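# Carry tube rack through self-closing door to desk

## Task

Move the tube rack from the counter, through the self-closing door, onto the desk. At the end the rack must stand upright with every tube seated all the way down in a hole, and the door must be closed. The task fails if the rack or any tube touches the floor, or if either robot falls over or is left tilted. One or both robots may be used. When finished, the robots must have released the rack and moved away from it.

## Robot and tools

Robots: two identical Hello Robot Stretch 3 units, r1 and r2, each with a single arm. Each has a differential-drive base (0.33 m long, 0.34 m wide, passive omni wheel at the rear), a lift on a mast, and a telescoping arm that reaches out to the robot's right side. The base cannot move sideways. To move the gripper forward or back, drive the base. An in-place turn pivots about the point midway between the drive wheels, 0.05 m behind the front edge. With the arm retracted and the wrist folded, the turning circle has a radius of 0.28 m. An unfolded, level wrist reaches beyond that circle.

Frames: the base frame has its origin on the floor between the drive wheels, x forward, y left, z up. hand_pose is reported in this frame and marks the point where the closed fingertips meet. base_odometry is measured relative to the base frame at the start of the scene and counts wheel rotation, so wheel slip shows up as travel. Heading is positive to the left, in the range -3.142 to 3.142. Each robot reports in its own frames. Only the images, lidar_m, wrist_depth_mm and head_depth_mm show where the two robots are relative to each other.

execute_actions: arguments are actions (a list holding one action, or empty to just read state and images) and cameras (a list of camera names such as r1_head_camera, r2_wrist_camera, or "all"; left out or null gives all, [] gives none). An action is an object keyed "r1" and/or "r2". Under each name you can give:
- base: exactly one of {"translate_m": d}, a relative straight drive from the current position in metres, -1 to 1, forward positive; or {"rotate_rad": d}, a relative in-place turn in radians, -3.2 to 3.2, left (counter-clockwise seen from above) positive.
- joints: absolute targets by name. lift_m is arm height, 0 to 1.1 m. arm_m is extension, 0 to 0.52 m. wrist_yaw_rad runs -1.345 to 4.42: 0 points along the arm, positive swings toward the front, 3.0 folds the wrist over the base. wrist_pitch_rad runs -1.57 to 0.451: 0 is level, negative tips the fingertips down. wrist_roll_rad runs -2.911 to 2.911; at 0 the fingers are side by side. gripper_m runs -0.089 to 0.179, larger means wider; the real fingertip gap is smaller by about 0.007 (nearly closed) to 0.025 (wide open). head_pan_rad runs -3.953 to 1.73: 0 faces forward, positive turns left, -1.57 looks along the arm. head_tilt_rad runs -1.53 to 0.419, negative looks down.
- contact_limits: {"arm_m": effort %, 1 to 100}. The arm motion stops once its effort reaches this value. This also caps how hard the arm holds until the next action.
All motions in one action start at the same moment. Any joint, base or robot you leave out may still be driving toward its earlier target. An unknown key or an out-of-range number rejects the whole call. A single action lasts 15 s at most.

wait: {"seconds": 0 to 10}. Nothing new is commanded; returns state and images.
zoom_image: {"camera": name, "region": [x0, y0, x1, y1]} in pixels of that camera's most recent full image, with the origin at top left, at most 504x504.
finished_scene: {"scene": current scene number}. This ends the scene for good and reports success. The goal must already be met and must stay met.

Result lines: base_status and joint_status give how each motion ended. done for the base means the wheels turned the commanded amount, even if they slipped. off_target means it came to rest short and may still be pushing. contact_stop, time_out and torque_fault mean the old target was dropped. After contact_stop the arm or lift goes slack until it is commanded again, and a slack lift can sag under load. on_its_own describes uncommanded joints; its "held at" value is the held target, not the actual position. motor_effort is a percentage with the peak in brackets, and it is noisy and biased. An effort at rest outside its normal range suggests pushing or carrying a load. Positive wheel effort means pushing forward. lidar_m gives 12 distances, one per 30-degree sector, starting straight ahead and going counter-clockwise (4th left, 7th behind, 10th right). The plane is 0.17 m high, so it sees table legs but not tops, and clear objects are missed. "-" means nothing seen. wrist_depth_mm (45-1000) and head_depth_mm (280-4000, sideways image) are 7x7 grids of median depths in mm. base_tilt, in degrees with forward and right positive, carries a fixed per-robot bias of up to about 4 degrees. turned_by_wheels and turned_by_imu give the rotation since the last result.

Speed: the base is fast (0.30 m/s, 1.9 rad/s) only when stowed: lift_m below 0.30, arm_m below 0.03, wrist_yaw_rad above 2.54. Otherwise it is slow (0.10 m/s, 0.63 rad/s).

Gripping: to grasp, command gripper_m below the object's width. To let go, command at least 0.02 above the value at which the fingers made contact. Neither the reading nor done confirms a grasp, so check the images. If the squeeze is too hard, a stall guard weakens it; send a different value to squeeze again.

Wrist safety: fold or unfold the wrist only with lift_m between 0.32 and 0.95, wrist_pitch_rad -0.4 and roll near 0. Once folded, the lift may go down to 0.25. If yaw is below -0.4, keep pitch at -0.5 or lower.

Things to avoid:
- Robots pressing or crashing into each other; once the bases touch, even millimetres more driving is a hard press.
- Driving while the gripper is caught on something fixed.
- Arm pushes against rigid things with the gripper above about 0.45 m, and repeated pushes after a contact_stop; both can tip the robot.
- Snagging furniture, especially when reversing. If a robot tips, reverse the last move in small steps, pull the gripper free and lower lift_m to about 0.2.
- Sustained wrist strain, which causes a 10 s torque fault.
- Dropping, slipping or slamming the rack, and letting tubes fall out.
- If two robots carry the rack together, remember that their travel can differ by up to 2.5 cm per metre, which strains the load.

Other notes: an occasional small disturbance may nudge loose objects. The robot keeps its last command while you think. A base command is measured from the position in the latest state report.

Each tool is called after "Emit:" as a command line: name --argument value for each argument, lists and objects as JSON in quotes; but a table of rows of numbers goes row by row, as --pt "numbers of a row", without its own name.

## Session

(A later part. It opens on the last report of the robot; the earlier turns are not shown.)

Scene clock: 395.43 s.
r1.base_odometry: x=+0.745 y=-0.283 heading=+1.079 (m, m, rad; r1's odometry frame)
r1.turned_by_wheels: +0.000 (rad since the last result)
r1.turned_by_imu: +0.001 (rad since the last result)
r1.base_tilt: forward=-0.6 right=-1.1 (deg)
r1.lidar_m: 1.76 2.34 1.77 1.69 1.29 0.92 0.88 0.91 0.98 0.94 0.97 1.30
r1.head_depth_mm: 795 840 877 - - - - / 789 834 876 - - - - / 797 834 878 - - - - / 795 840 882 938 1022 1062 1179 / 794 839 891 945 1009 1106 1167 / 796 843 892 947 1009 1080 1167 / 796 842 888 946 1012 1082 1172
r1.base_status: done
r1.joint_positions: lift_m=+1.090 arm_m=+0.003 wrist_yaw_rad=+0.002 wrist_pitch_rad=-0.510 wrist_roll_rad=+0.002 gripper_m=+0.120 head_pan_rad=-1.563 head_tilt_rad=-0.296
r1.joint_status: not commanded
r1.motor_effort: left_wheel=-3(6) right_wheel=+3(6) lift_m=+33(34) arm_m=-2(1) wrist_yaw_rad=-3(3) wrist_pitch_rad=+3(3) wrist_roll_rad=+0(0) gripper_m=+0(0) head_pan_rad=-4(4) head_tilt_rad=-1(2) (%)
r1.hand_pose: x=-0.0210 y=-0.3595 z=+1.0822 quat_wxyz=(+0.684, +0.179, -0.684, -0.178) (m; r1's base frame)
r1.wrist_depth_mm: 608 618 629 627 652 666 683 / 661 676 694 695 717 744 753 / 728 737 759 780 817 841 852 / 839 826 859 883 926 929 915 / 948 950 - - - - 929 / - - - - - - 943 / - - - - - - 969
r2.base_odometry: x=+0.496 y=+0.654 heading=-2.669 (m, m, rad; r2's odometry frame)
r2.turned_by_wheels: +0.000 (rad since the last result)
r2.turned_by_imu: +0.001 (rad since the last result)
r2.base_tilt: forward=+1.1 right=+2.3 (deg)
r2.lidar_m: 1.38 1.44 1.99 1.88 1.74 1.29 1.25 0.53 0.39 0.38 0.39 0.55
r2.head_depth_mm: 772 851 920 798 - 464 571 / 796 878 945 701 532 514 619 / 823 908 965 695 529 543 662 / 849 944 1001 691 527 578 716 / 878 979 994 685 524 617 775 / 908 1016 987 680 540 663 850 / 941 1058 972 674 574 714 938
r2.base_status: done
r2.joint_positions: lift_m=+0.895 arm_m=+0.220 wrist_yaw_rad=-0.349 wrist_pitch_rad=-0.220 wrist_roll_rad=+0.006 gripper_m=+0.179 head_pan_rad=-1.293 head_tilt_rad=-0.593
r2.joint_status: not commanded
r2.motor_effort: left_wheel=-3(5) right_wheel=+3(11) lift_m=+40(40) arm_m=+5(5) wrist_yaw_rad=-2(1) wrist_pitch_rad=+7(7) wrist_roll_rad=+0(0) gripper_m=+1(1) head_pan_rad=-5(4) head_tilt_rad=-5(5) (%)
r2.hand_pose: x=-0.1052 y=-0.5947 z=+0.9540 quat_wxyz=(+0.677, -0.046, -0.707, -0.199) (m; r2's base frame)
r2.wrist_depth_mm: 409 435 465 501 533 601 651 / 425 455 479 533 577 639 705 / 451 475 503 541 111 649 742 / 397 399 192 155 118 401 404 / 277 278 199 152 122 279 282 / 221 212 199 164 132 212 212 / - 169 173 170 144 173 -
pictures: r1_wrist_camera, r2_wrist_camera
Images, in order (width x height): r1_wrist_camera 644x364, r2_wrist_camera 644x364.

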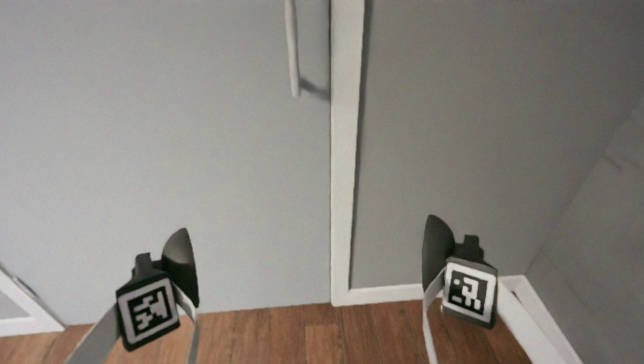

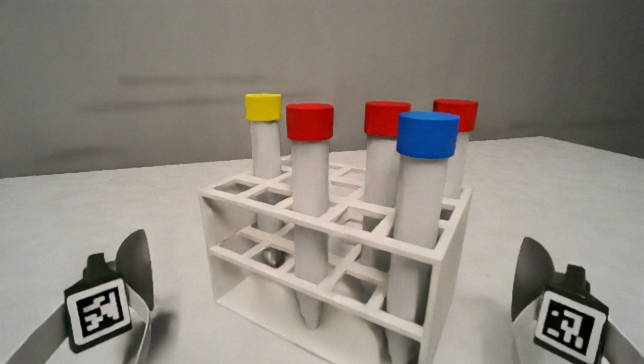

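Emit:
execute_actions --actions '[{"r1": {"joints": {"arm_m": 0.35}}, "r2": {"joints": {"arm_m": 0.275}}}]' --cameras '["r2_wrist_camera", "r1_wrist_camera", "r2_head_camera"]'

Scene clock: 413.97 s.
r1.base_odometry: x=+0.745 y=-0.283 heading=+1.079 (m, m, rad; r1's odometry frame)
r1.turned_by_wheels: +0.000 (rad since the last result)
r1.turned_by_imu: +0.001 (rad since the last result)
r1.base_tilt: forward=-0.6 right=-1.0 (deg)
r1.lidar_m: 1.76 2.35 1.76 1.69 1.29 0.92 0.88 0.90 0.98 0.93 0.97 1.30
r1.head_depth_mm: 792 835 903 948 1008 1081 1172 / 789 834 - 953 1012 1080 1164 / 795 836 - 951 1004 1073 1162 / 796 841 884 931 1009 1082 1172 / 796 842 890 945 1009 1081 1169 / 797 841 889 946 1011 1081 1170 / 793 839 891 943 1007 1083 1173
r1.base_status: not commanded
r1.joint_positions: lift_m=+1.090 arm_m=+0.350 wrist_yaw_rad=+0.002 wrist_pitch_rad=-0.511 wrist_roll_rad=+0.002 gripper_m=+0.120 head_pan_rad=-1.563 head_tilt_rad=-0.297
r1.joint_status: all done
r1.motor_effort: left_wheel=-4(3) right_wheel=+3(3) lift_m=+33(34) arm_m=+4(5) wrist_yaw_rad=-2(3) wrist_pitch_rad=+4(4) wrist_roll_rad=+0(0) gripper_m=+1(0) head_pan_rad=-4(4) head_tilt_rad=-2(1) (%)
r1.hand_pose: x=-0.0211 y=-0.7063 z=+1.0821 quat_wxyz=(+0.684, +0.179, -0.684, -0.179) (m; r1's base frame)
r1.wrist_depth_mm: 301 307 307 319 315 332 341 / 331 335 340 343 352 369 377 / 362 375 384 387 394 414 425 / 411 419 434 441 449 473 490 / 467 475 495 509 519 548 575 / 540 548 582 601 632 663 683 / 641 720 701 726 762 863 841
r2.base_odometry: x=+0.496 y=+0.654 heading=-2.669 (m, m, rad; r2's odometry frame)
r2.turned_by_wheels: +0.000 (rad since the last result)
r2.turned_by_imu: +0.001 (rad since the last result)
r2.base_tilt: forward=+1.1 right=+2.3 (deg)
r2.lidar_m: 1.37 1.44 2.00 1.88 1.74 1.29 1.25 0.53 0.39 0.38 0.39 0.55
r2.head_depth_mm: 771 849 916 - 502 470 570 / 797 879 945 703 515 512 617 / 823 910 964 696 530 544 664 / 849 944 999 691 526 579 716 / 878 976 993 684 525 618 775 / 908 1014 980 682 540 664 848 / 943 1058 972 675 573 715 938
r2.base_status: not commanded
r2.joint_positions: lift_m=+0.895 arm_m=+0.275 wrist_yaw_rad=-0.350 wrist_pitch_rad=-0.220 wrist_roll_rad=+0.006 gripper_m=+0.179 head_pan_rad=-1.293 head_tilt_rad=-0.593
r2.joint_status: all done
r2.motor_effort: left_wheel=-3(3) right_wheel=+3(3) lift_m=+40(40) arm_m=+5(4) wrist_yaw_rad=-1(1) wrist_pitch_rad=+7(7) wrist_roll_rad=+0(0) gripper_m=+0(1) head_pan_rad=-4(4) head_tilt_rad=-5(5) (%)
r2.hand_pose: x=-0.1053 y=-0.6496 z=+0.9540 quat_wxyz=(+0.677, -0.046, -0.707, -0.199) (m; r2's base frame)
r2.wrist_depth_mm: 363 395 422 449 501 536 602 / 377 405 438 479 523 562 621 / 398 426 445 101 108 112 679 / 403 398 366 103 113 71 410 / 275 278 144 113 117 78 277 / 222 212 159 114 97 83 213 / - 169 161 123 123 84 -
pictures: r1_wrist_camera, r2_head_camera (sideways: a quarter turn clockwise sets it upright), r2_wrist_camera
Images, in order (width x height): r1_wrist_camera 644x364, r2_head_camera 896x504, r2_wrist_camera 644x364.

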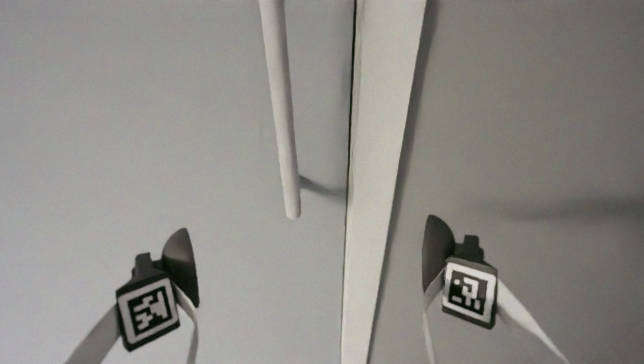

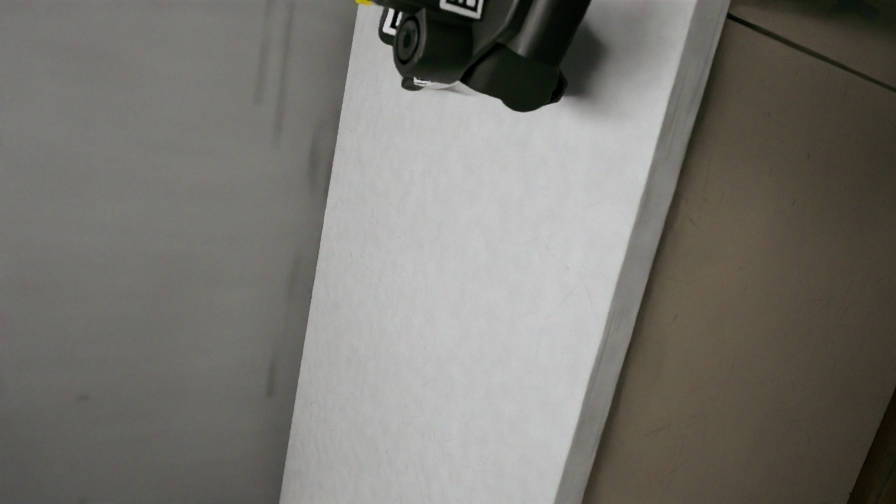

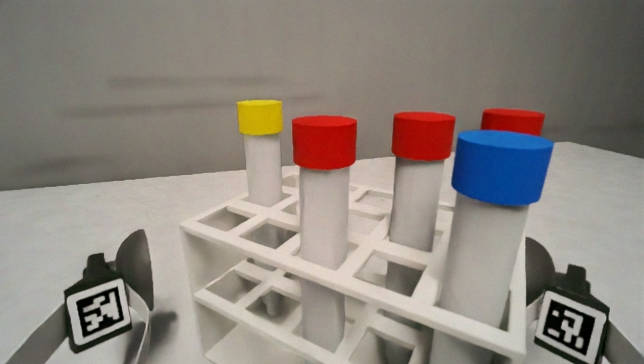

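Emit:
execute_actions --actions '[{"r1": {"base": {"translate_m": 0.03}, "joints": {"arm_m": 0.44}}, "r2": {"joints": {"gripper_m": 0.105}}}]' --cameras '["r2_wrist_camera", "r1_wrist_camera"]'

Scene clock: 427.50 s.
r1.base_odometry: x=+0.759 y=-0.257 heading=+1.079 (m, m, rad; r1's odometry frame)
r1.turned_by_wheels: +0.000 (rad since the last result)
r1.turned_by_imu: +0.002 (rad since the last result)
r1.base_tilt: forward=-0.7 right=-1.1 (deg)
r1.lidar_m: 1.73 2.31 1.77 1.69 1.33 0.95 0.91 0.94 0.98 0.94 0.96 1.29
r1.head_depth_mm: 794 836 905 945 1007 1083 1167 / 787 831 893 938 1010 1083 1166 / 795 837 - 955 1002 1074 1163 / 792 841 890 950 1009 1085 1169 / 795 839 887 946 1007 1084 1168 / 794 841 890 946 1008 1081 1165 / 793 837 890 942 1010 1086 1169
r1.base_status: done
r1.joint_positions: lift_m=+1.090 arm_m=+0.440 wrist_yaw_rad=+0.002 wrist_pitch_rad=-0.511 wrist_roll_rad=+0.002 gripper_m=+0.120 head_pan_rad=-1.563 head_tilt_rad=-0.297
r1.joint_status: all done
r1.motor_effort: left_wheel=-3(7) right_wheel=+3(8) lift_m=+33(33) arm_m=+4(4) wrist_yaw_rad=-2(3) wrist_pitch_rad=+4(3) wrist_roll_rad=+0(0) gripper_m=+0(0) head_pan_rad=-4(3) head_tilt_rad=-2(2) (%)
r1.hand_pose: x=-0.0211 y=-0.7963 z=+1.0820 quat_wxyz=(+0.684, +0.179, -0.684, -0.179) (m; r1's base frame)
r1.wrist_depth_mm: 221 225 230 232 234 240 250 / 242 248 252 255 259 268 281 / 270 275 282 283 286 303 316 / 301 309 317 320 323 348 362 / 344 350 365 371 376 403 426 / 401 402 433 450 454 478 513 / 470 529 522 548 562 622 638
r2.base_odometry: x=+0.496 y=+0.654 heading=-2.669 (m, m, rad; r2's odometry frame)
r2.turned_by_wheels: +0.000 (rad since the last result)
r2.turned_by_imu: +0.001 (rad since the last result)
r2.base_tilt: forward=+1.0 right=+2.3 (deg)
r2.lidar_m: 1.37 1.44 2.00 1.86 1.74 1.30 1.25 0.53 0.39 0.38 0.40 0.55
r2.head_depth_mm: 772 849 916 - 501 470 571 / 797 878 948 719 515 514 617 / 822 910 964 695 528 543 662 / 853 939 1001 692 526 578 715 / 878 978 996 685 525 619 775 / 908 1017 984 679 541 663 849 / 945 1063 972 674 573 715 935
r2.base_status: not commanded
r2.joint_positions: lift_m=+0.895 arm_m=+0.275 wrist_yaw_rad=-0.350 wrist_pitch_rad=-0.220 wrist_roll_rad=+0.006 gripper_m=+0.105 head_pan_rad=-1.293 head_tilt_rad=-0.593
r2.joint_status: all done
r2.motor_effort: left_wheel=-3(3) right_wheel=+4(4) lift_m=+40(40) arm_m=+5(5) wrist_yaw_rad=+0(0) wrist_pitch_rad=+7(7) wrist_roll_rad=+0(0) gripper_m=-1(100) head_pan_rad=-5(5) head_tilt_rad=-4(5) (%)
r2.hand_pose: x=-0.1054 y=-0.6496 z=+0.9541 quat_wxyz=(+0.677, -0.046, -0.707, -0.199) (m; r2's base frame)
r2.wrist_depth_mm: 367 391 419 453 493 544 602 / 379 401 433 474 527 583 631 / 400 421 155 107 530 605 673 / 406 393 167 147 182 405 405 / 275 276 174 119 146 277 279 / 211 212 168 125 150 213 214 / 171 170 169 133 163 167 173
pictures: r1_wrist_camera, r2_wrist_camera
Images, in order (width x height): r1_wrist_camera 644x364, r2_wrist_camera 644x364.

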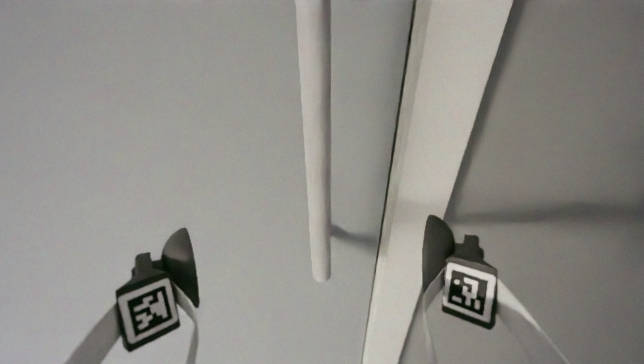

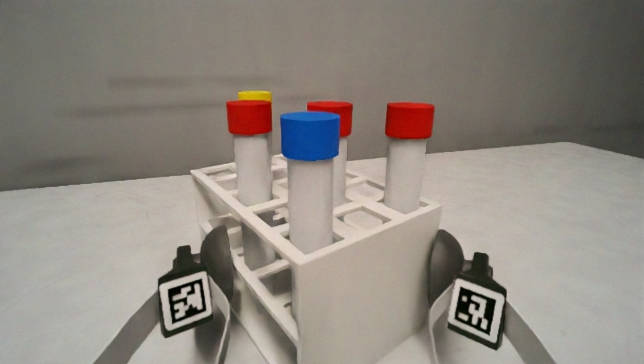

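Emit:
execute_actions --actions '[{"r2": {"joints": {"gripper_m": 0.15, "head_pan_rad": -1.75, "head_tilt_rad": -0.55}}}]' --cameras '["r2_wrist_camera", "r2_head_camera"]'

Scene clock: 449.27 s.
r1.base_odometry: x=+0.759 y=-0.257 heading=+1.079 (m, m, rad; r1's odometry frame)
r1.turned_by_wheels: +0.000 (rad since the last result)
r1.turned_by_imu: +0.002 (rad since the last result)
r1.base_tilt: forward=-0.7 right=-1.1 (deg)
r1.lidar_m: 1.73 2.31 1.77 1.69 1.33 0.95 0.91 0.93 0.98 0.94 0.97 1.29
r1.head_depth_mm: 793 833 906 942 1008 1079 1169 / 788 830 893 938 1006 1083 1170 / 797 836 - 952 1001 1078 1164 / 794 841 888 954 1012 1086 1169 / 793 841 889 945 1011 1084 1166 / 795 839 892 945 1009 1083 1167 / 793 842 889 946 1009 1080 1164
r1.base_status: not commanded
r1.joint_positions: lift_m=+1.090 arm_m=+0.440 wrist_yaw_rad=+0.002 wrist_pitch_rad=-0.511 wrist_roll_rad=+0.002 gripper_m=+0.120 head_pan_rad=-1.563 head_tilt_rad=-0.297
r1.joint_status: not commanded
r1.motor_effort: left_wheel=-3(3) right_wheel=+3(3) lift_m=+33(34) arm_m=+4(4) wrist_yaw_rad=-3(2) wrist_pitch_rad=+4(3) wrist_roll_rad=+0(0) gripper_m=+0(0) head_pan_rad=-4(4) head_tilt_rad=-2(2) (%)
r1.hand_pose: x=-0.0211 y=-0.7963 z=+1.0820 quat_wxyz=(+0.684, +0.179, -0.684, -0.179) (m; r1's base frame)
r1.wrist_depth_mm: 221 223 229 230 233 241 250 / 242 247 253 255 258 267 277 / 268 274 282 285 288 304 313 / 302 307 318 320 324 349 360 / 344 350 364 375 379 403 426 / 400 401 432 447 450 486 510 / 466 527 521 547 568 629 632
r2.base_odometry: x=+0.496 y=+0.654 heading=-2.669 (m, m, rad; r2's odometry frame)
r2.turned_by_wheels: +0.000 (rad since the last result)
r2.turned_by_imu: +0.001 (rad since the last result)
r2.base_tilt: forward=+1.0 right=+2.2 (deg)
r2.lidar_m: 1.37 1.44 2.00 1.85 1.73 1.29 1.25 0.53 0.39 0.38 0.39 0.55
r2.head_depth_mm: 847 940 1018 752 580 - - / 836 926 1005 765 - - 718 / 823 911 990 - 531 549 680 / 813 899 975 - 528 538 659 / 803 886 960 - 526 525 639 / 791 873 952 723 540 512 618 / 782 861 938 714 538 472 601
r2.base_status: not commanded
r2.joint_positions: lift_m=+0.895 arm_m=+0.275 wrist_yaw_rad=-0.350 wrist_pitch_rad=-0.220 wrist_roll_rad=+0.006 gripper_m=+0.150 head_pan_rad=-1.743 head_tilt_rad=-0.557
r2.joint_status: all done
r2.motor_effort: left_wheel=-4(3) right_wheel=+4(4) lift_m=+40(40) arm_m=+5(5) wrist_yaw_rad=+0(0) wrist_pitch_rad=+7(6) wrist_roll_rad=+0(1) gripper_m=+1(97) head_pan_rad=-4(40) head_tilt_rad=+4(11) (%)
r2.hand_pose: x=-0.1054 y=-0.6496 z=+0.9541 quat_wxyz=(+0.677, -0.046, -0.707, -0.199) (m; r2's base frame)
r2.wrist_depth_mm: 366 390 416 455 485 539 592 / 379 404 432 473 531 571 637 / 398 430 209 107 512 591 665 / 404 398 167 147 182 406 414 / 276 285 198 120 148 278 277 / 212 - 199 124 159 - 213 / 178 165 171 133 165 166 172
pictures: r2_head_camera (sideways: a quarter turn clockwise sets it upright), r2_wrist_camera
Images, in order (width x height): r2_head_camera 896x504, r2_wrist_camera 644x364.

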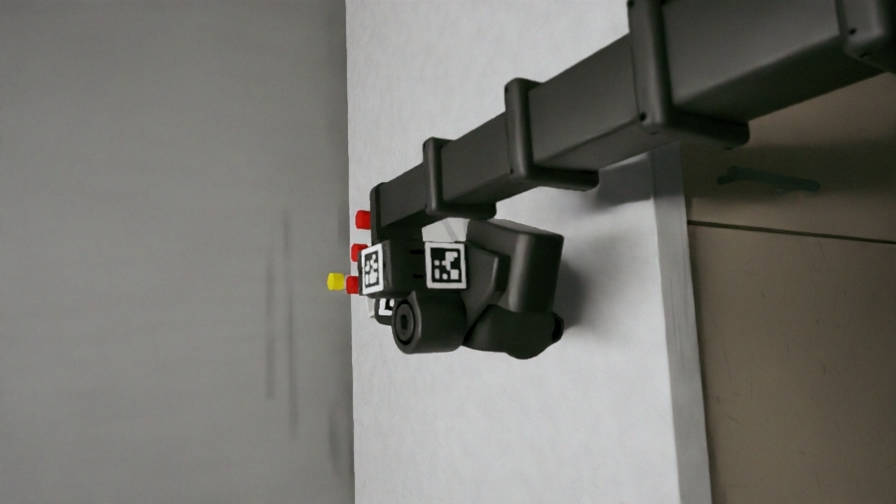

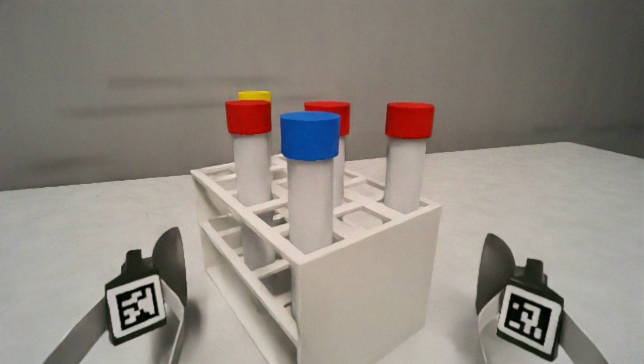

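Emit:
execute_actions --actions '[{"r1": {"joints": {"arm_m": 0.5}}, "r2": {"joints": {"gripper_m": 0.179, "arm_m": 0.13}}}]' --cameras '["r2_wrist_camera", "r1_wrist_camera"]'

Scene clock: 506.20 s.
r1.base_odometry: x=+0.759 y=-0.257 heading=+1.079 (m, m, rad; r1's odometry frame)
r1.turned_by_wheels: +0.000 (rad since the last result)
r1.turned_by_imu: +0.001 (rad since the last result)
r1.base_tilt: forward=-0.6 right=-1.1 (deg)
r1.lidar_m: 1.73 2.31 1.77 1.69 1.33 0.95 0.91 0.94 0.98 0.94 0.97 1.29
r1.head_depth_mm: 793 835 906 942 1009 1082 1163 / 789 828 899 939 1009 1079 1168 / 792 837 - 948 1005 1073 1164 / 796 837 890 950 1008 1082 1168 / 793 839 892 946 1013 1084 1169 / 792 838 888 944 1010 1079 1166 / 794 837 888 943 1009 1083 1169
r1.base_status: not commanded
r1.joint_positions: lift_m=+1.090 arm_m=+0.500 wrist_yaw_rad=+0.002 wrist_pitch_rad=-0.511 wrist_roll_rad=+0.002 gripper_m=+0.120 head_pan_rad=-1.563 head_tilt_rad=-0.297
r1.joint_status: all done
r1.motor_effort: left_wheel=-3(3) right_wheel=+3(3) lift_m=+34(34) arm_m=+4(3) wrist_yaw_rad=-2(2) wrist_pitch_rad=+3(4) wrist_roll_rad=+0(0) gripper_m=+0(0) head_pan_rad=-3(5) head_tilt_rad=-2(2) (%)
r1.hand_pose: x=-0.0211 y=-0.8563 z=+1.0820 quat_wxyz=(+0.684, +0.179, -0.684, -0.179) (m; r1's base frame)
r1.wrist_depth_mm: 169 171 174 121 183 174 190 / 185 188 192 191 201 193 212 / 206 209 215 212 222 220 239 / 230 235 244 240 251 257 273 / 262 266 277 274 286 306 322 / 305 309 329 329 343 371 387 / 358 405 394 419 427 471 489
r2.base_odometry: x=+0.496 y=+0.654 heading=-2.669 (m, m, rad; r2's odometry frame)
r2.turned_by_wheels: +0.000 (rad since the last result)
r2.turned_by_imu: +0.001 (rad since the last result)
r2.base_tilt: forward=+1.0 right=+2.3 (deg)
r2.lidar_m: 1.37 1.43 2.00 1.86 1.74 1.29 1.25 0.53 0.39 0.38 0.40 0.55
r2.head_depth_mm: 848 936 1023 754 579 - - / 836 928 1002 747 - - 699 / 825 911 988 741 - 558 677 / 813 901 969 683 - - 657 / 802 884 960 741 - 558 637 / 793 872 947 723 541 512 618 / 782 862 936 716 537 472 601
r2.base_status: not commanded
r2.joint_positions: lift_m=+0.895 arm_m=+0.130 wrist_yaw_rad=-0.350 wrist_pitch_rad=-0.220 wrist_roll_rad=+0.006 gripper_m=+0.179 head_pan_rad=-1.743 head_tilt_rad=-0.557
r2.joint_status: all done
r2.motor_effort: left_wheel=-3(3) right_wheel=+4(4) lift_m=+40(40) arm_m=-5(4) wrist_yaw_rad=+1(0) wrist_pitch_rad=+7(6) wrist_roll_rad=+0(0) gripper_m=+0(98) head_pan_rad=-5(5) head_tilt_rad=+4(5) (%)
r2.hand_pose: x=-0.1054 y=-0.5053 z=+0.9541 quat_wxyz=(+0.677, -0.046, -0.707, -0.199) (m; r2's base frame)
r2.wrist_depth_mm: 479 510 553 568 646 684 760 / 488 522 566 622 675 722 806 / 524 552 284 542 682 747 901 / 397 401 304 284 404 405 405 / 279 279 264 279 279 281 280 / 222 213 213 211 213 214 212 / - 169 173 172 173 173 -
pictures: r1_wrist_camera, r2_wrist_camera
Images, in order (width x height): r1_wrist_camera 644x364, r2_wrist_camera 644x364.

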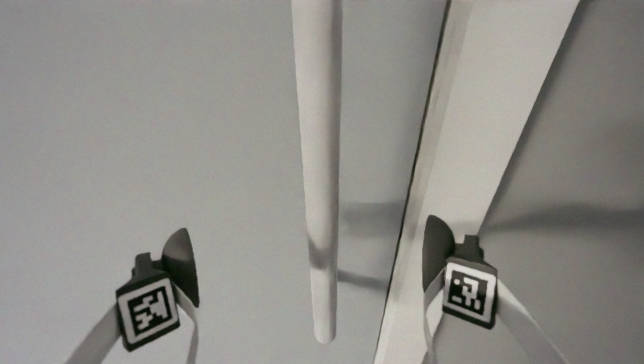

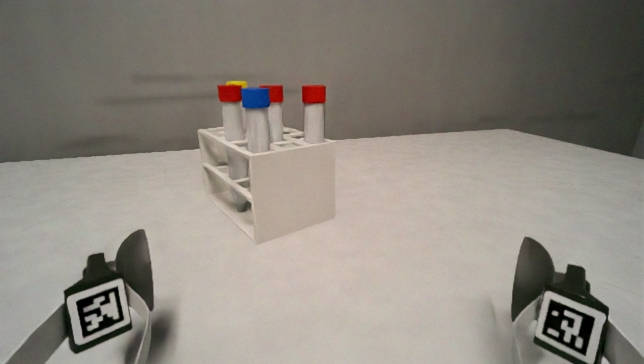

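Emit:
execute_actions --actions '[{"r1": {"joints": {"arm_m": 0.519}}, "r2": {"base": {"translate_m": -0.175}, "joints": {"wrist_yaw_rad": 0.344}}}]' --cameras '["r2_wrist_camera", "r1_wrist_camera"]'

Scene clock: 536.53 s.
r1.base_odometry: x=+0.759 y=-0.257 heading=+1.079 (m, m, rad; r1's odometry frame)
r1.turned_by_wheels: +0.000 (rad since the last result)
r1.turned_by_imu: +0.001 (rad since the last result)
r1.base_tilt: forward=-0.6 right=-1.1 (deg)
r1.lidar_m: 1.72 2.31 1.76 1.69 1.33 0.95 0.91 0.94 0.98 0.94 0.97 1.30
r1.head_depth_mm: 793 837 907 947 1008 1081 1168 / 787 831 894 941 1008 1083 1168 / 795 836 - 947 1004 1078 1164 / 795 841 886 945 1009 1084 1169 / 792 839 890 948 1008 1081 1163 / 795 838 892 945 1011 1079 1165 / 792 839 888 946 1009 1082 1167
r1.base_status: not commanded
r1.joint_positions: lift_m=+1.090 arm_m=+0.519 wrist_yaw_rad=+0.002 wrist_pitch_rad=-0.511 wrist_roll_rad=+0.002 gripper_m=+0.120 head_pan_rad=-1.563 head_tilt_rad=-0.297
r1.joint_status: all done
r1.motor_effort: left_wheel=-3(3) right_wheel=+3(3) lift_m=+33(34) arm_m=+4(4) wrist_yaw_rad=-2(2) wrist_pitch_rad=+4(4) wrist_roll_rad=+0(0) gripper_m=+0(1) head_pan_rad=-5(4) head_tilt_rad=-2(2) (%)
r1.hand_pose: x=-0.0211 y=-0.8753 z=+1.0820 quat_wxyz=(+0.684, +0.179, -0.684, -0.179) (m; r1's base frame)
r1.wrist_depth_mm: 152 154 158 102 165 158 166 / 167 169 174 114 183 173 189 / 185 189 193 192 202 193 216 / 207 213 218 216 228 226 247 / 236 240 251 247 262 272 290 / 274 276 295 295 315 333 351 / 322 364 355 358 380 428 438
r2.base_odometry: x=+0.652 y=+0.734 heading=-2.669 (m, m, rad; r2's odometry frame)
r2.turned_by_wheels: +0.000 (rad since the last result)
r2.turned_by_imu: +0.000 (rad since the last result)
r2.base_tilt: forward=+1.0 right=+2.3 (deg)
r2.lidar_m: 1.55 1.61 2.25 1.84 1.50 1.11 1.08 0.52 0.39 0.38 0.39 0.54
r2.head_depth_mm: 842 937 1024 753 580 - - / 832 925 999 748 - - 692 / 819 912 987 775 - 571 672 / 810 895 975 769 - 564 650 / 799 881 959 763 - 545 630 / 789 871 946 656 541 475 608 / 779 856 929 683 538 471 595
r2.base_status: done
r2.joint_positions: lift_m=+0.895 arm_m=+0.130 wrist_yaw_rad=+0.342 wrist_pitch_rad=-0.220 wrist_roll_rad=+0.006 gripper_m=+0.179 head_pan_rad=-1.743 head_tilt_rad=-0.557
r2.joint_status: all done
r2.motor_effort: left_wheel=-3(8) right_wheel=+4(5) lift_m=+40(40) arm_m=-4(5) wrist_yaw_rad=+3(2) wrist_pitch_rad=+7(7) wrist_roll_rad=+1(0) gripper_m=+1(1) head_pan_rad=-4(5) head_tilt_rad=+4(4) (%)
r2.hand_pose: x=+0.0606 y=-0.5060 z=+0.9541 quat_wxyz=(+0.704, +0.196, -0.681, +0.042) (m; r2's base frame)
r2.wrist_depth_mm: 873 753 678 602 547 497 458 / 957 823 712 639 557 514 472 / 709 731 707 622 287 536 500 / 398 399 399 343 263 396 409 / 276 277 276 274 265 281 276 / 223 213 214 213 215 212 213 / - 168 172 173 172 173 -
pictures: r1_wrist_camera, r2_wrist_camera
Images, in order (width x height): r1_wrist_camera 644x364, r2_wrist_camera 644x364.

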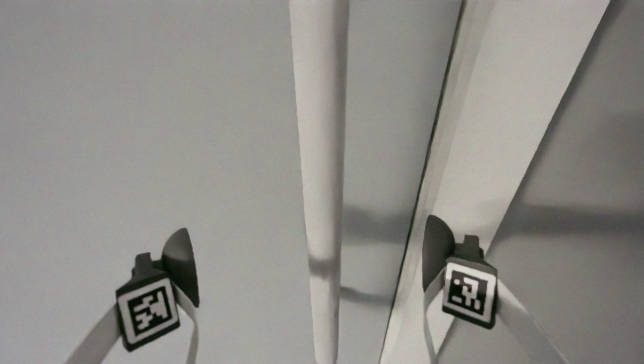

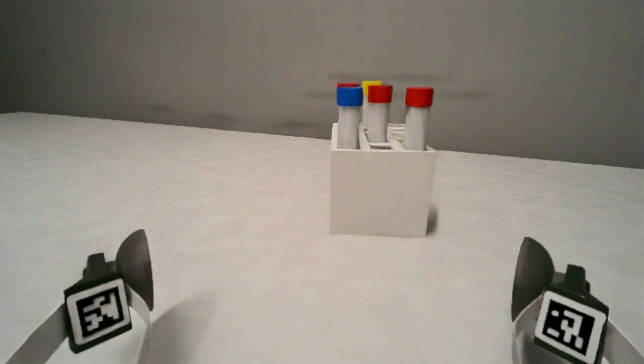

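Emit:
execute_actions --actions '[]'

Scene clock: 563.80 s.
r1.base_odometry: x=+0.759 y=-0.257 heading=+1.079 (m, m, rad; r1's odometry frame)
r1.turned_by_wheels: +0.000 (rad since the last result)
r1.turned_by_imu: +0.001 (rad since the last result)
r1.base_tilt: forward=-0.7 right=-1.1 (deg)
r1.lidar_m: 1.72 2.31 1.77 1.69 1.33 0.95 0.91 0.93 0.98 0.94 0.97 1.29
r1.head_depth_mm: 795 837 905 942 1009 1082 1165 / 790 831 898 938 1009 1083 1172 / 795 836 - 944 1001 1074 1160 / 794 840 885 943 1009 1083 1168 / 793 840 890 946 1008 1082 1173 / 795 840 889 943 1009 1081 1165 / 795 840 888 945 1008 1081 1169
r1.base_status: not commanded
r1.joint_positions: lift_m=+1.090 arm_m=+0.519 wrist_yaw_rad=+0.002 wrist_pitch_rad=-0.511 wrist_roll_rad=+0.002 gripper_m=+0.120 head_pan_rad=-1.563 head_tilt_rad=-0.297
r1.joint_status: all done
r1.motor_effort: left_wheel=-3(3) right_wheel=+3(3) lift_m=+33(34) arm_m=+4(4) wrist_yaw_rad=-3(2) wrist_pitch_rad=+4(4) wrist_roll_rad=+0(0) gripper_m=+0(1) head_pan_rad=-4(4) head_tilt_rad=-2(2) (%)
r1.hand_pose: x=-0.0211 y=-0.8753 z=+1.0820 quat_wxyz=(+0.684, +0.179, -0.684, -0.179) (m; r1's base frame)
r1.wrist_depth_mm: 152 154 158 101 165 158 166 / 167 170 174 114 182 173 190 / 185 189 194 191 203 194 215 / 208 213 219 216 227 228 247 / 237 241 249 247 262 272 288 / 277 275 298 294 315 330 347 / 322 365 356 358 381 426 440
r2.base_odometry: x=+0.652 y=+0.734 heading=-2.669 (m, m, rad; r2's odometry frame)
r2.turned_by_wheels: +0.000 (rad since the last result)
r2.turned_by_imu: +0.000 (rad since the last result)
r2.base_tilt: forward=+1.0 right=+2.3 (deg)
r2.lidar_m: 1.55 1.61 2.26 1.84 1.50 1.11 1.08 0.52 0.39 0.38 0.39 0.54
r2.head_depth_mm: 844 938 1025 753 580 - - / 833 925 1000 747 - - 693 / 822 909 982 773 - 572 672 / 808 894 972 770 - 565 649 / 799 884 960 763 - 546 631 / 790 871 947 657 541 475 608 / 777 856 927 684 539 471 595
r2.base_status: done
r2.joint_positions: lift_m=+0.895 arm_m=+0.130 wrist_yaw_rad=+0.342 wrist_pitch_rad=-0.220 wrist_roll_rad=+0.006 gripper_m=+0.179 head_pan_rad=-1.743 head_tilt_rad=-0.557
r2.joint_status: all done
r2.motor_effort: left_wheel=-3(8) right_wheel=+4(5) lift_m=+40(40) arm_m=-4(5) wrist_yaw_rad=+2(2) wrist_pitch_rad=+7(7) wrist_roll_rad=+0(0) gripper_m=+0(1) head_pan_rad=-4(5) head_tilt_rad=+4(4) (%)
r2.hand_pose: x=+0.0606 y=-0.5060 z=+0.9541 quat_wxyz=(+0.704, +0.196, -0.681, +0.042) (m; r2's base frame)
r2.wrist_depth_mm: 869 774 655 593 539 485 453 / 940 833 703 625 551 515 471 / 718 708 720 623 289 546 492 / 398 403 398 347 260 409 406 / 274 279 278 273 266 281 280 / 224 212 214 213 214 214 213 / - 169 173 173 174 173 -
pictures: r1_head_camera (sideways: a quarter turn clockwise sets it upright), r1_nav_camera (sideways: a quarter turn counterclockwise sets it upright), r1_wrist_camera, r2_head_camera (sideways: a quarter turn clockwise sets it upright), r2_nav_camera (sideways: a quarter turn counterclockwise sets it upright), r2_wrist_camera
Images, in order (width x height): r1_head_camera 896x504, r1_nav_camera 672x504, r1_wrist_camera 644x364, r2_head_camera 896x504, r2_nav_camera 672x504, r2_wrist_camera 644x364.

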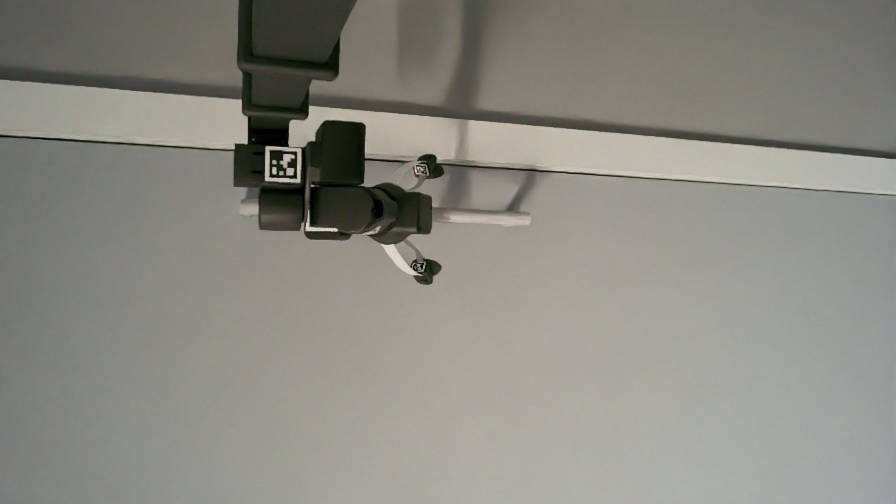

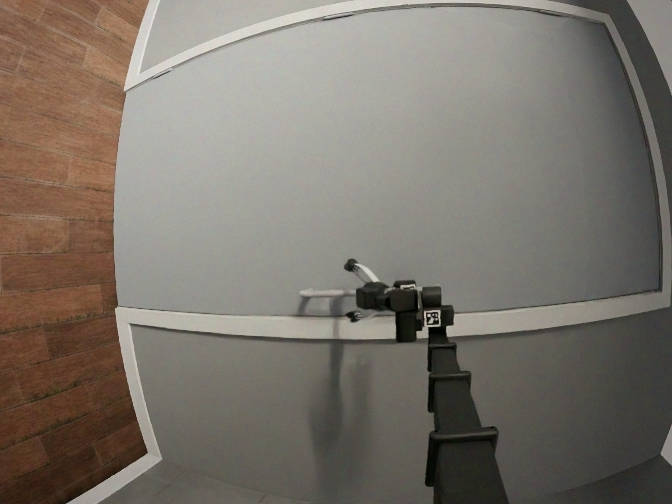

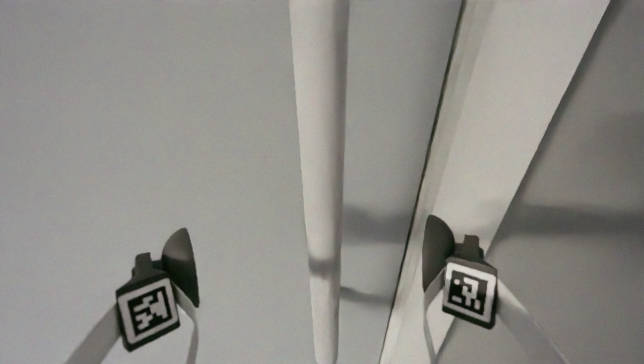

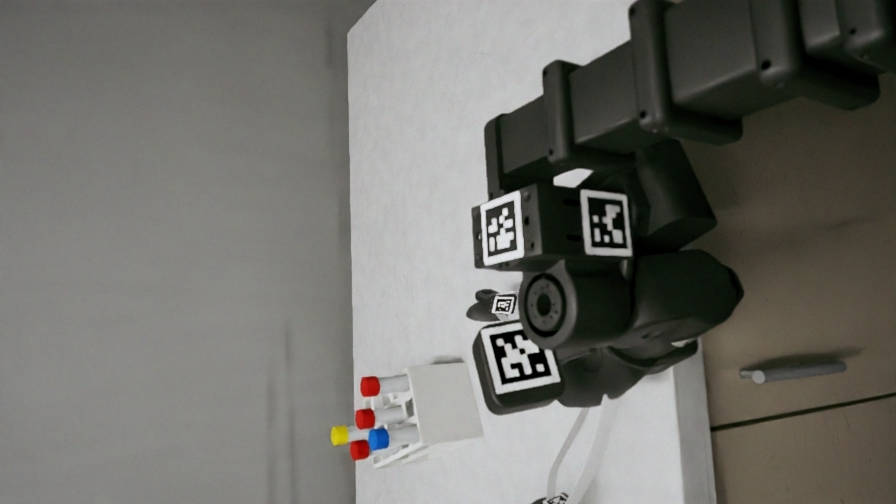

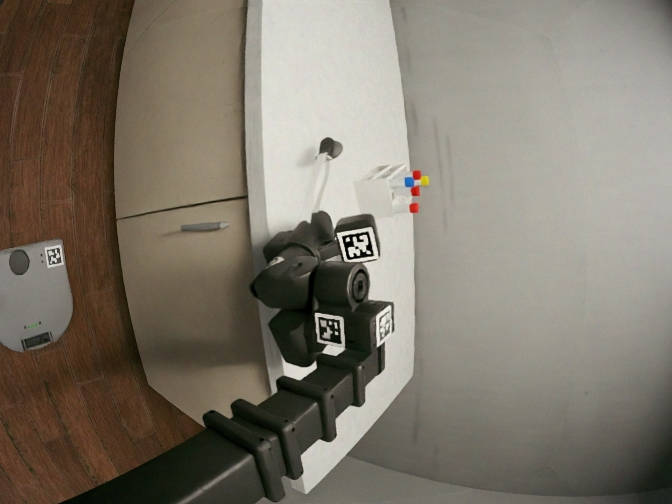

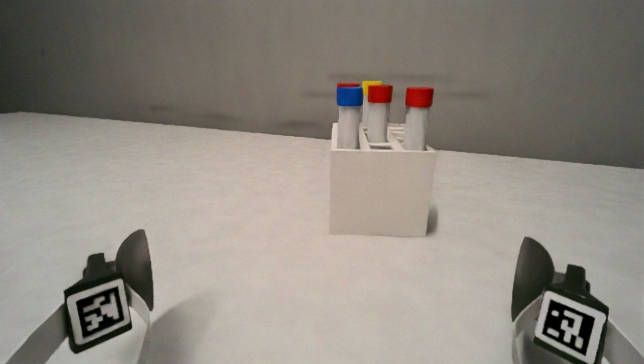

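Emit:
execute_actions --actions '[{"r1": {"joints": {"gripper_m": -0.05}}, "r2": {"joints": {"arm_m": 0.25}}}]' --cameras '["r1_wrist_camera", "r2_wrist_camera"]'

Scene clock: 576.03 s.
r1.base_odometry: x=+0.759 y=-0.257 heading=+1.078 (m, m, rad; r1's odometry frame)
r1.turned_by_wheels: +0.000 (rad since the last result)
r1.turned_by_imu: +0.000 (rad since the last result)
r1.base_tilt: forward=-0.7 right=-1.0 (deg)
r1.lidar_m: 1.72 2.31 1.77 1.69 1.33 0.95 0.91 0.93 0.98 0.94 0.97 1.29
r1.head_depth_mm: 796 834 909 944 1008 1084 1169 / 789 831 898 940 1007 1080 1170 / 795 833 - 948 1004 1075 1168 / 795 839 892 943 1011 1086 1168 / 793 838 889 945 1005 1077 1165 / 792 839 891 946 1010 1083 1169 / 794 839 888 945 1007 1082 1164
r1.base_status: not commanded
r1.joint_positions: lift_m=+1.090 arm_m=+0.519 wrist_yaw_rad=-0.011 wrist_pitch_rad=-0.519 wrist_roll_rad=+0.002 gripper_m=-0.049 head_pan_rad=-1.563 head_tilt_rad=-0.297
r1.joint_status: all done
r1.on_its_own: wrist_yaw_rad is at rest, and its effort (+13) is outside its rest range (-12 to +12)
r1.motor_effort: left_wheel=-11(11) right_wheel=+12(12) lift_m=+33(33) arm_m=+4(4) wrist_yaw_rad=+13(13) wrist_pitch_rad=+6(6) wrist_roll_rad=+0(0) gripper_m=-22(97) head_pan_rad=-4(4) head_tilt_rad=-2(3) (%)
r1.hand_pose: x=-0.0239 y=-0.8742 z=+1.0805 quat_wxyz=(+0.682, +0.177, -0.685, -0.186) (m; r1's base frame)
r1.wrist_depth_mm: 151 153 158 102 167 159 171 / 166 170 174 115 183 175 195 / 185 188 194 193 204 200 220 / 207 213 220 218 229 235 254 / 234 241 251 204 263 280 299 / 275 285 292 - 305 348 365 / 325 341 367 378 395 432 468
r2.base_odometry: x=+0.652 y=+0.734 heading=-2.669 (m, m, rad; r2's odometry frame)
r2.turned_by_wheels: +0.000 (rad since the last result)
r2.turned_by_imu: +0.001 (rad since the last result)
r2.base_tilt: forward=+1.0 right=+2.3 (deg)
r2.lidar_m: 1.55 1.62 2.25 1.84 1.50 1.11 1.08 0.52 0.39 0.37 0.39 0.54
r2.head_depth_mm: 843 937 1026 754 570 - - / 833 921 998 764 - - 718 / 821 906 984 - 532 549 672 / 807 896 974 - 529 534 650 / 802 879 959 - 509 519 631 / 788 869 947 652 540 475 607 / 778 857 927 713 538 471 594
r2.base_status: not commanded
r2.joint_positions: lift_m=+0.895 arm_m=+0.250 wrist_yaw_rad=+0.343 wrist_pitch_rad=-0.220 wrist_roll_rad=+0.006 gripper_m=+0.179 head_pan_rad=-1.743 head_tilt_rad=-0.557
r2.joint_status: all done
r2.motor_effort: left_wheel=-3(3) right_wheel=+4(4) lift_m=+40(40) arm_m=+5(6) wrist_yaw_rad=+1(2) wrist_pitch_rad=+7(7) wrist_roll_rad=+1(0) gripper_m=+0(1) head_pan_rad=-5(4) head_tilt_rad=+4(4) (%)
r2.hand_pose: x=+0.0608 y=-0.6253 z=+0.9541 quat_wxyz=(+0.704, +0.197, -0.681, +0.043) (m; r2's base frame)
r2.wrist_depth_mm: 711 622 529 487 441 402 364 / 779 659 577 499 469 419 383 / 689 677 604 166 449 432 395 / 396 396 401 168 339 398 402 / 274 277 264 149 152 278 278 / 222 211 202 160 162 213 212 / - 168 172 167 167 172 -
pictures: r1_wrist_camera, r2_wrist_camera
Images, in order (width x height): r1_wrist_camera 644x364, r2_wrist_camera 644x364.

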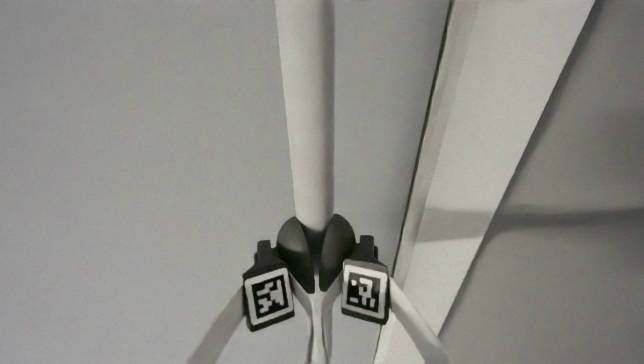

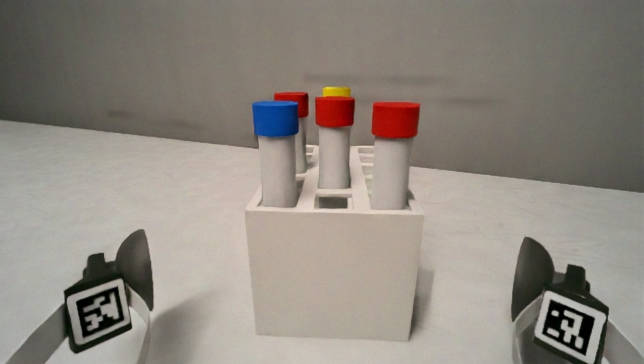

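Emit:
execute_actions --actions '[{"r2": {"base": {"translate_m": 0.025}, "joints": {"arm_m": 0.35}}}]' --cameras '["r2_wrist_camera", "r2_head_camera"]'

Scene clock: 595.87 s.
r1.base_odometry: x=+0.759 y=-0.257 heading=+1.078 (m, m, rad; r1's odometry frame)
r1.turned_by_wheels: +0.000 (rad since the last result)
r1.turned_by_imu: +0.001 (rad since the last result)
r1.base_tilt: forward=-0.6 right=-1.1 (deg)
r1.lidar_m: 1.72 2.31 1.77 1.69 1.33 0.95 0.91 0.93 0.98 0.94 0.97 1.29
r1.head_depth_mm: 793 835 906 944 1008 1081 1168 / 789 829 899 940 1005 1078 1170 / 793 838 - 951 1002 1075 1165 / 794 840 890 942 1008 1080 1168 / 793 841 886 943 1008 1081 1165 / 793 840 890 947 1006 1079 1168 / 792 838 890 948 1010 1082 1167
r1.base_status: not commanded
r1.joint_positions: lift_m=+1.090 arm_m=+0.519 wrist_yaw_rad=-0.011 wrist_pitch_rad=-0.519 wrist_roll_rad=+0.002 gripper_m=-0.046 head_pan_rad=-1.563 head_tilt_rad=-0.297
r1.joint_status: not commanded
r1.on_its_own: wrist_yaw_rad is at rest, and its effort (+13) is outside its rest range (-12 to +12)
r1.motor_effort: left_wheel=-11(10) right_wheel=+12(12) lift_m=+33(34) arm_m=+4(4) wrist_yaw_rad=+13(13) wrist_pitch_rad=+6(6) wrist_roll_rad=+0(0) gripper_m=-21(21) head_pan_rad=-4(4) head_tilt_rad=-2(2) (%)
r1.hand_pose: x=-0.0239 y=-0.8742 z=+1.0805 quat_wxyz=(+0.682, +0.177, -0.685, -0.186) (m; r1's base frame)
r1.wrist_depth_mm: 151 154 158 102 167 160 172 / 166 170 175 115 183 175 196 / 183 188 194 193 204 199 221 / 206 213 220 218 229 235 255 / 237 243 251 205 264 280 300 / 275 282 292 - 305 346 365 / 322 340 369 374 394 430 464
r2.base_odometry: x=+0.630 y=+0.722 heading=-2.669 (m, m, rad; r2's odometry frame)
r2.turned_by_wheels: +0.000 (rad since the last result)
r2.turned_by_imu: +0.001 (rad since the last result)
r2.base_tilt: forward=+1.0 right=+2.3 (deg)
r2.lidar_m: 1.52 1.59 2.21 1.84 1.53 1.14 1.10 0.52 0.39 0.38 0.39 0.54
r2.head_depth_mm: 841 939 1018 751 581 - - / 831 924 1000 783 - - 711 / 819 911 989 - 531 549 673 / 813 896 977 668 548 535 650 / 799 884 965 - 544 519 631 / 789 867 945 658 541 475 619 / 779 856 935 686 539 471 593
r2.base_status: done
r2.joint_positions: lift_m=+0.895 arm_m=+0.350 wrist_yaw_rad=+0.343 wrist_pitch_rad=-0.220 wrist_roll_rad=+0.006 gripper_m=+0.179 head_pan_rad=-1.743 head_tilt_rad=-0.557
r2.joint_status: all done
r2.motor_effort: left_wheel=-3(5) right_wheel=+4(11) lift_m=+40(40) arm_m=+5(6) wrist_yaw_rad=+1(1) wrist_pitch_rad=+6(7) wrist_roll_rad=+0(0) gripper_m=+1(0) head_pan_rad=-5(5) head_tilt_rad=+4(4) (%)
r2.hand_pose: x=+0.0609 y=-0.7252 z=+0.9541 quat_wxyz=(+0.704, +0.197, -0.681, +0.043) (m; r2's base frame)
r2.wrist_depth_mm: 571 500 442 390 353 321 294 / 605 533 458 411 370 336 306 / 634 564 99 83 386 353 318 / 398 51 97 72 57 47 334 / 276 48 104 79 57 48 276 / 222 53 88 86 63 53 212 / - 59 65 85 64 59 -
pictures: r2_head_camera (sideways: a quarter turn clockwise sets it upright), r2_wrist_camera
Images, in order (width x height): r2_head_camera 896x504, r2_wrist_camera 644x364.

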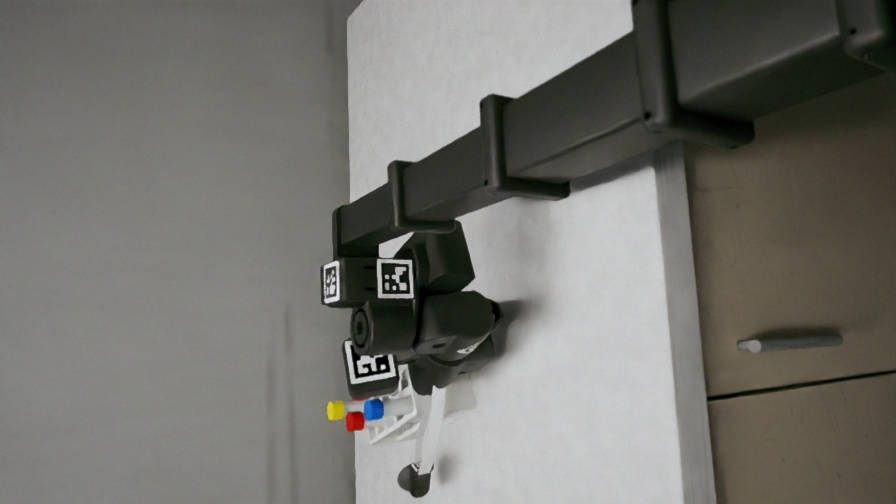

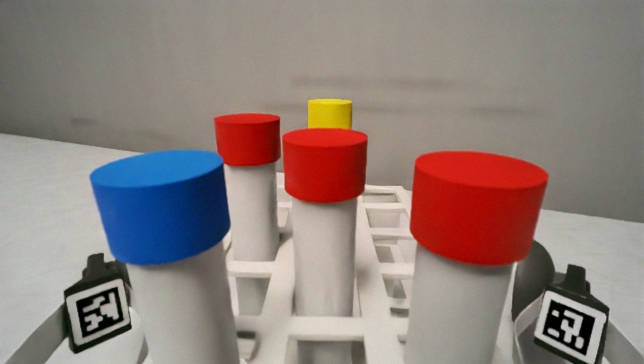

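Emit:
execute_actions --actions '[{"r2": {"joints": {"gripper_m": 0.05}}}]' --cameras '["r2_wrist_camera", "r2_head_camera"]'

Scene clock: 600.37 s.
r1.base_odometry: x=+0.759 y=-0.257 heading=+1.078 (m, m, rad; r1's odometry frame)
r1.turned_by_wheels: +0.000 (rad since the last result)
r1.turned_by_imu: +0.001 (rad since the last result)
r1.base_tilt: forward=-0.6 right=-1.0 (deg)
r1.lidar_m: 1.72 2.30 1.77 1.69 1.33 0.95 0.91 0.94 0.98 0.94 0.97 1.29
r1.head_depth_mm: 791 835 909 948 1010 1080 1169 / 788 828 898 943 1012 1081 1162 / 796 837 - 949 1001 1075 1163 / 793 840 892 946 1008 1079 1167 / 795 840 890 942 1009 1084 1163 / 793 839 888 945 1010 1080 1170 / 794 837 888 943 1009 1080 1170
r1.base_status: not commanded
r1.joint_positions: lift_m=+1.090 arm_m=+0.519 wrist_yaw_rad=-0.011 wrist_pitch_rad=-0.519 wrist_roll_rad=+0.002 gripper_m=-0.046 head_pan_rad=-1.563 head_tilt_rad=-0.297
r1.joint_status: not commanded
r1.on_its_own: wrist_yaw_rad is at rest, and its effort (+13) is outside its rest range (-12 to +12)
r1.motor_effort: left_wheel=-11(11) right_wheel=+12(12) lift_m=+33(34) arm_m=+4(4) wrist_yaw_rad=+13(13) wrist_pitch_rad=+6(6) wrist_roll_rad=+0(0) gripper_m=-21(22) head_pan_rad=-5(4) head_tilt_rad=-2(2) (%)
r1.hand_pose: x=-0.0239 y=-0.8742 z=+1.0805 quat_wxyz=(+0.682, +0.177, -0.685, -0.186) (m; r1's base frame)
r1.wrist_depth_mm: 151 153 158 102 166 159 172 / 167 169 174 115 183 175 195 / 184 188 194 194 203 199 221 / 206 213 219 217 229 235 254 / 236 241 251 205 263 283 301 / 275 283 293 - 306 346 365 / 323 343 370 378 394 430 466
r2.base_odometry: x=+0.630 y=+0.722 heading=-2.669 (m, m, rad; r2's odometry frame)
r2.turned_by_wheels: +0.000 (rad since the last result)
r2.turned_by_imu: +0.001 (rad since the last result)
r2.base_tilt: forward=+1.0 right=+2.4 (deg)
r2.lidar_m: 1.52 1.59 2.21 1.84 1.53 1.14 1.10 0.52 0.39 0.38 0.39 0.54
r2.head_depth_mm: 845 939 1025 751 579 - - / 832 923 1001 783 - - 713 / 822 909 987 - 531 550 672 / 812 894 978 667 548 534 651 / 801 882 967 - 546 520 631 / 788 871 944 674 541 475 619 / 779 858 925 714 538 471 595
r2.base_status: not commanded
r2.joint_positions: lift_m=+0.895 arm_m=+0.350 wrist_yaw_rad=+0.344 wrist_pitch_rad=-0.211 wrist_roll_rad=+0.007 gripper_m=+0.051 head_pan_rad=-1.743 head_tilt_rad=-0.557
r2.joint_status: all done
r2.motor_effort: left_wheel=-3(3) right_wheel=+4(3) lift_m=+40(40) arm_m=+5(5) wrist_yaw_rad=+1(0) wrist_pitch_rad=+4(7) wrist_roll_rad=+0(0) gripper_m=-27(100) head_pan_rad=-5(5) head_tilt_rad=+4(4) (%)
r2.hand_pose: x=+0.0612 y=-0.7258 z=+0.9561 quat_wxyz=(+0.704, +0.194, -0.682, +0.046) (m; r2's base frame)
r2.wrist_depth_mm: 575 499 436 390 353 320 296 / 623 532 472 407 368 335 306 / 652 569 139 131 367 351 318 / 405 415 189 158 346 364 331 / 284 282 122 137 124 283 284 / 215 215 104 111 125 216 215 / 173 174 112 119 136 168 173
pictures: r2_head_camera (sideways: a quarter turn clockwise sets it upright), r2_wrist_camera
Images, in order (width x height): r2_head_camera 896x504, r2_wrist_camera 644x364.

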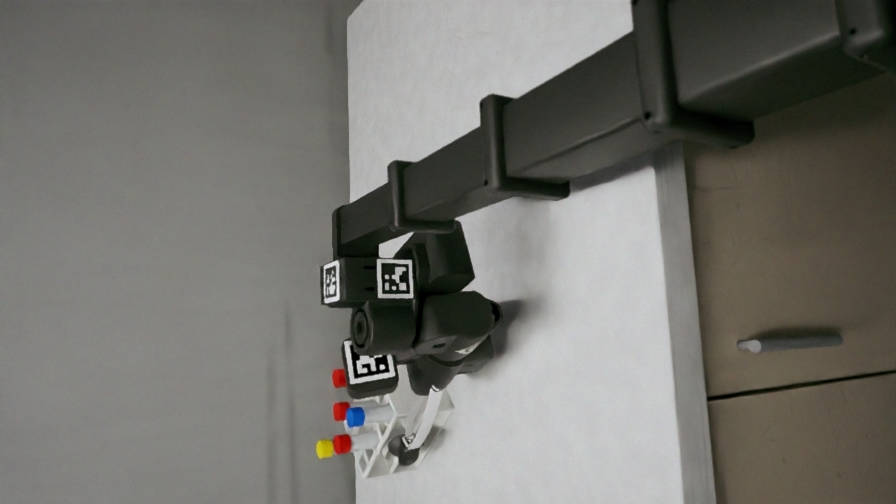

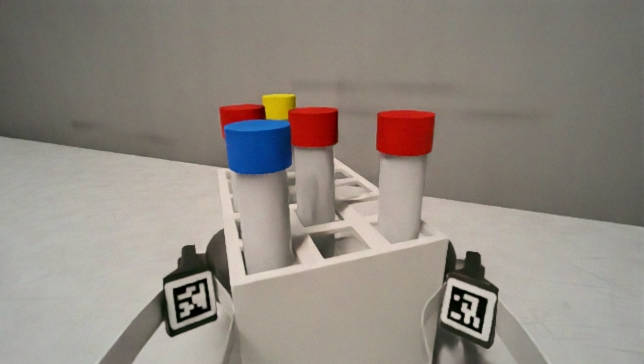

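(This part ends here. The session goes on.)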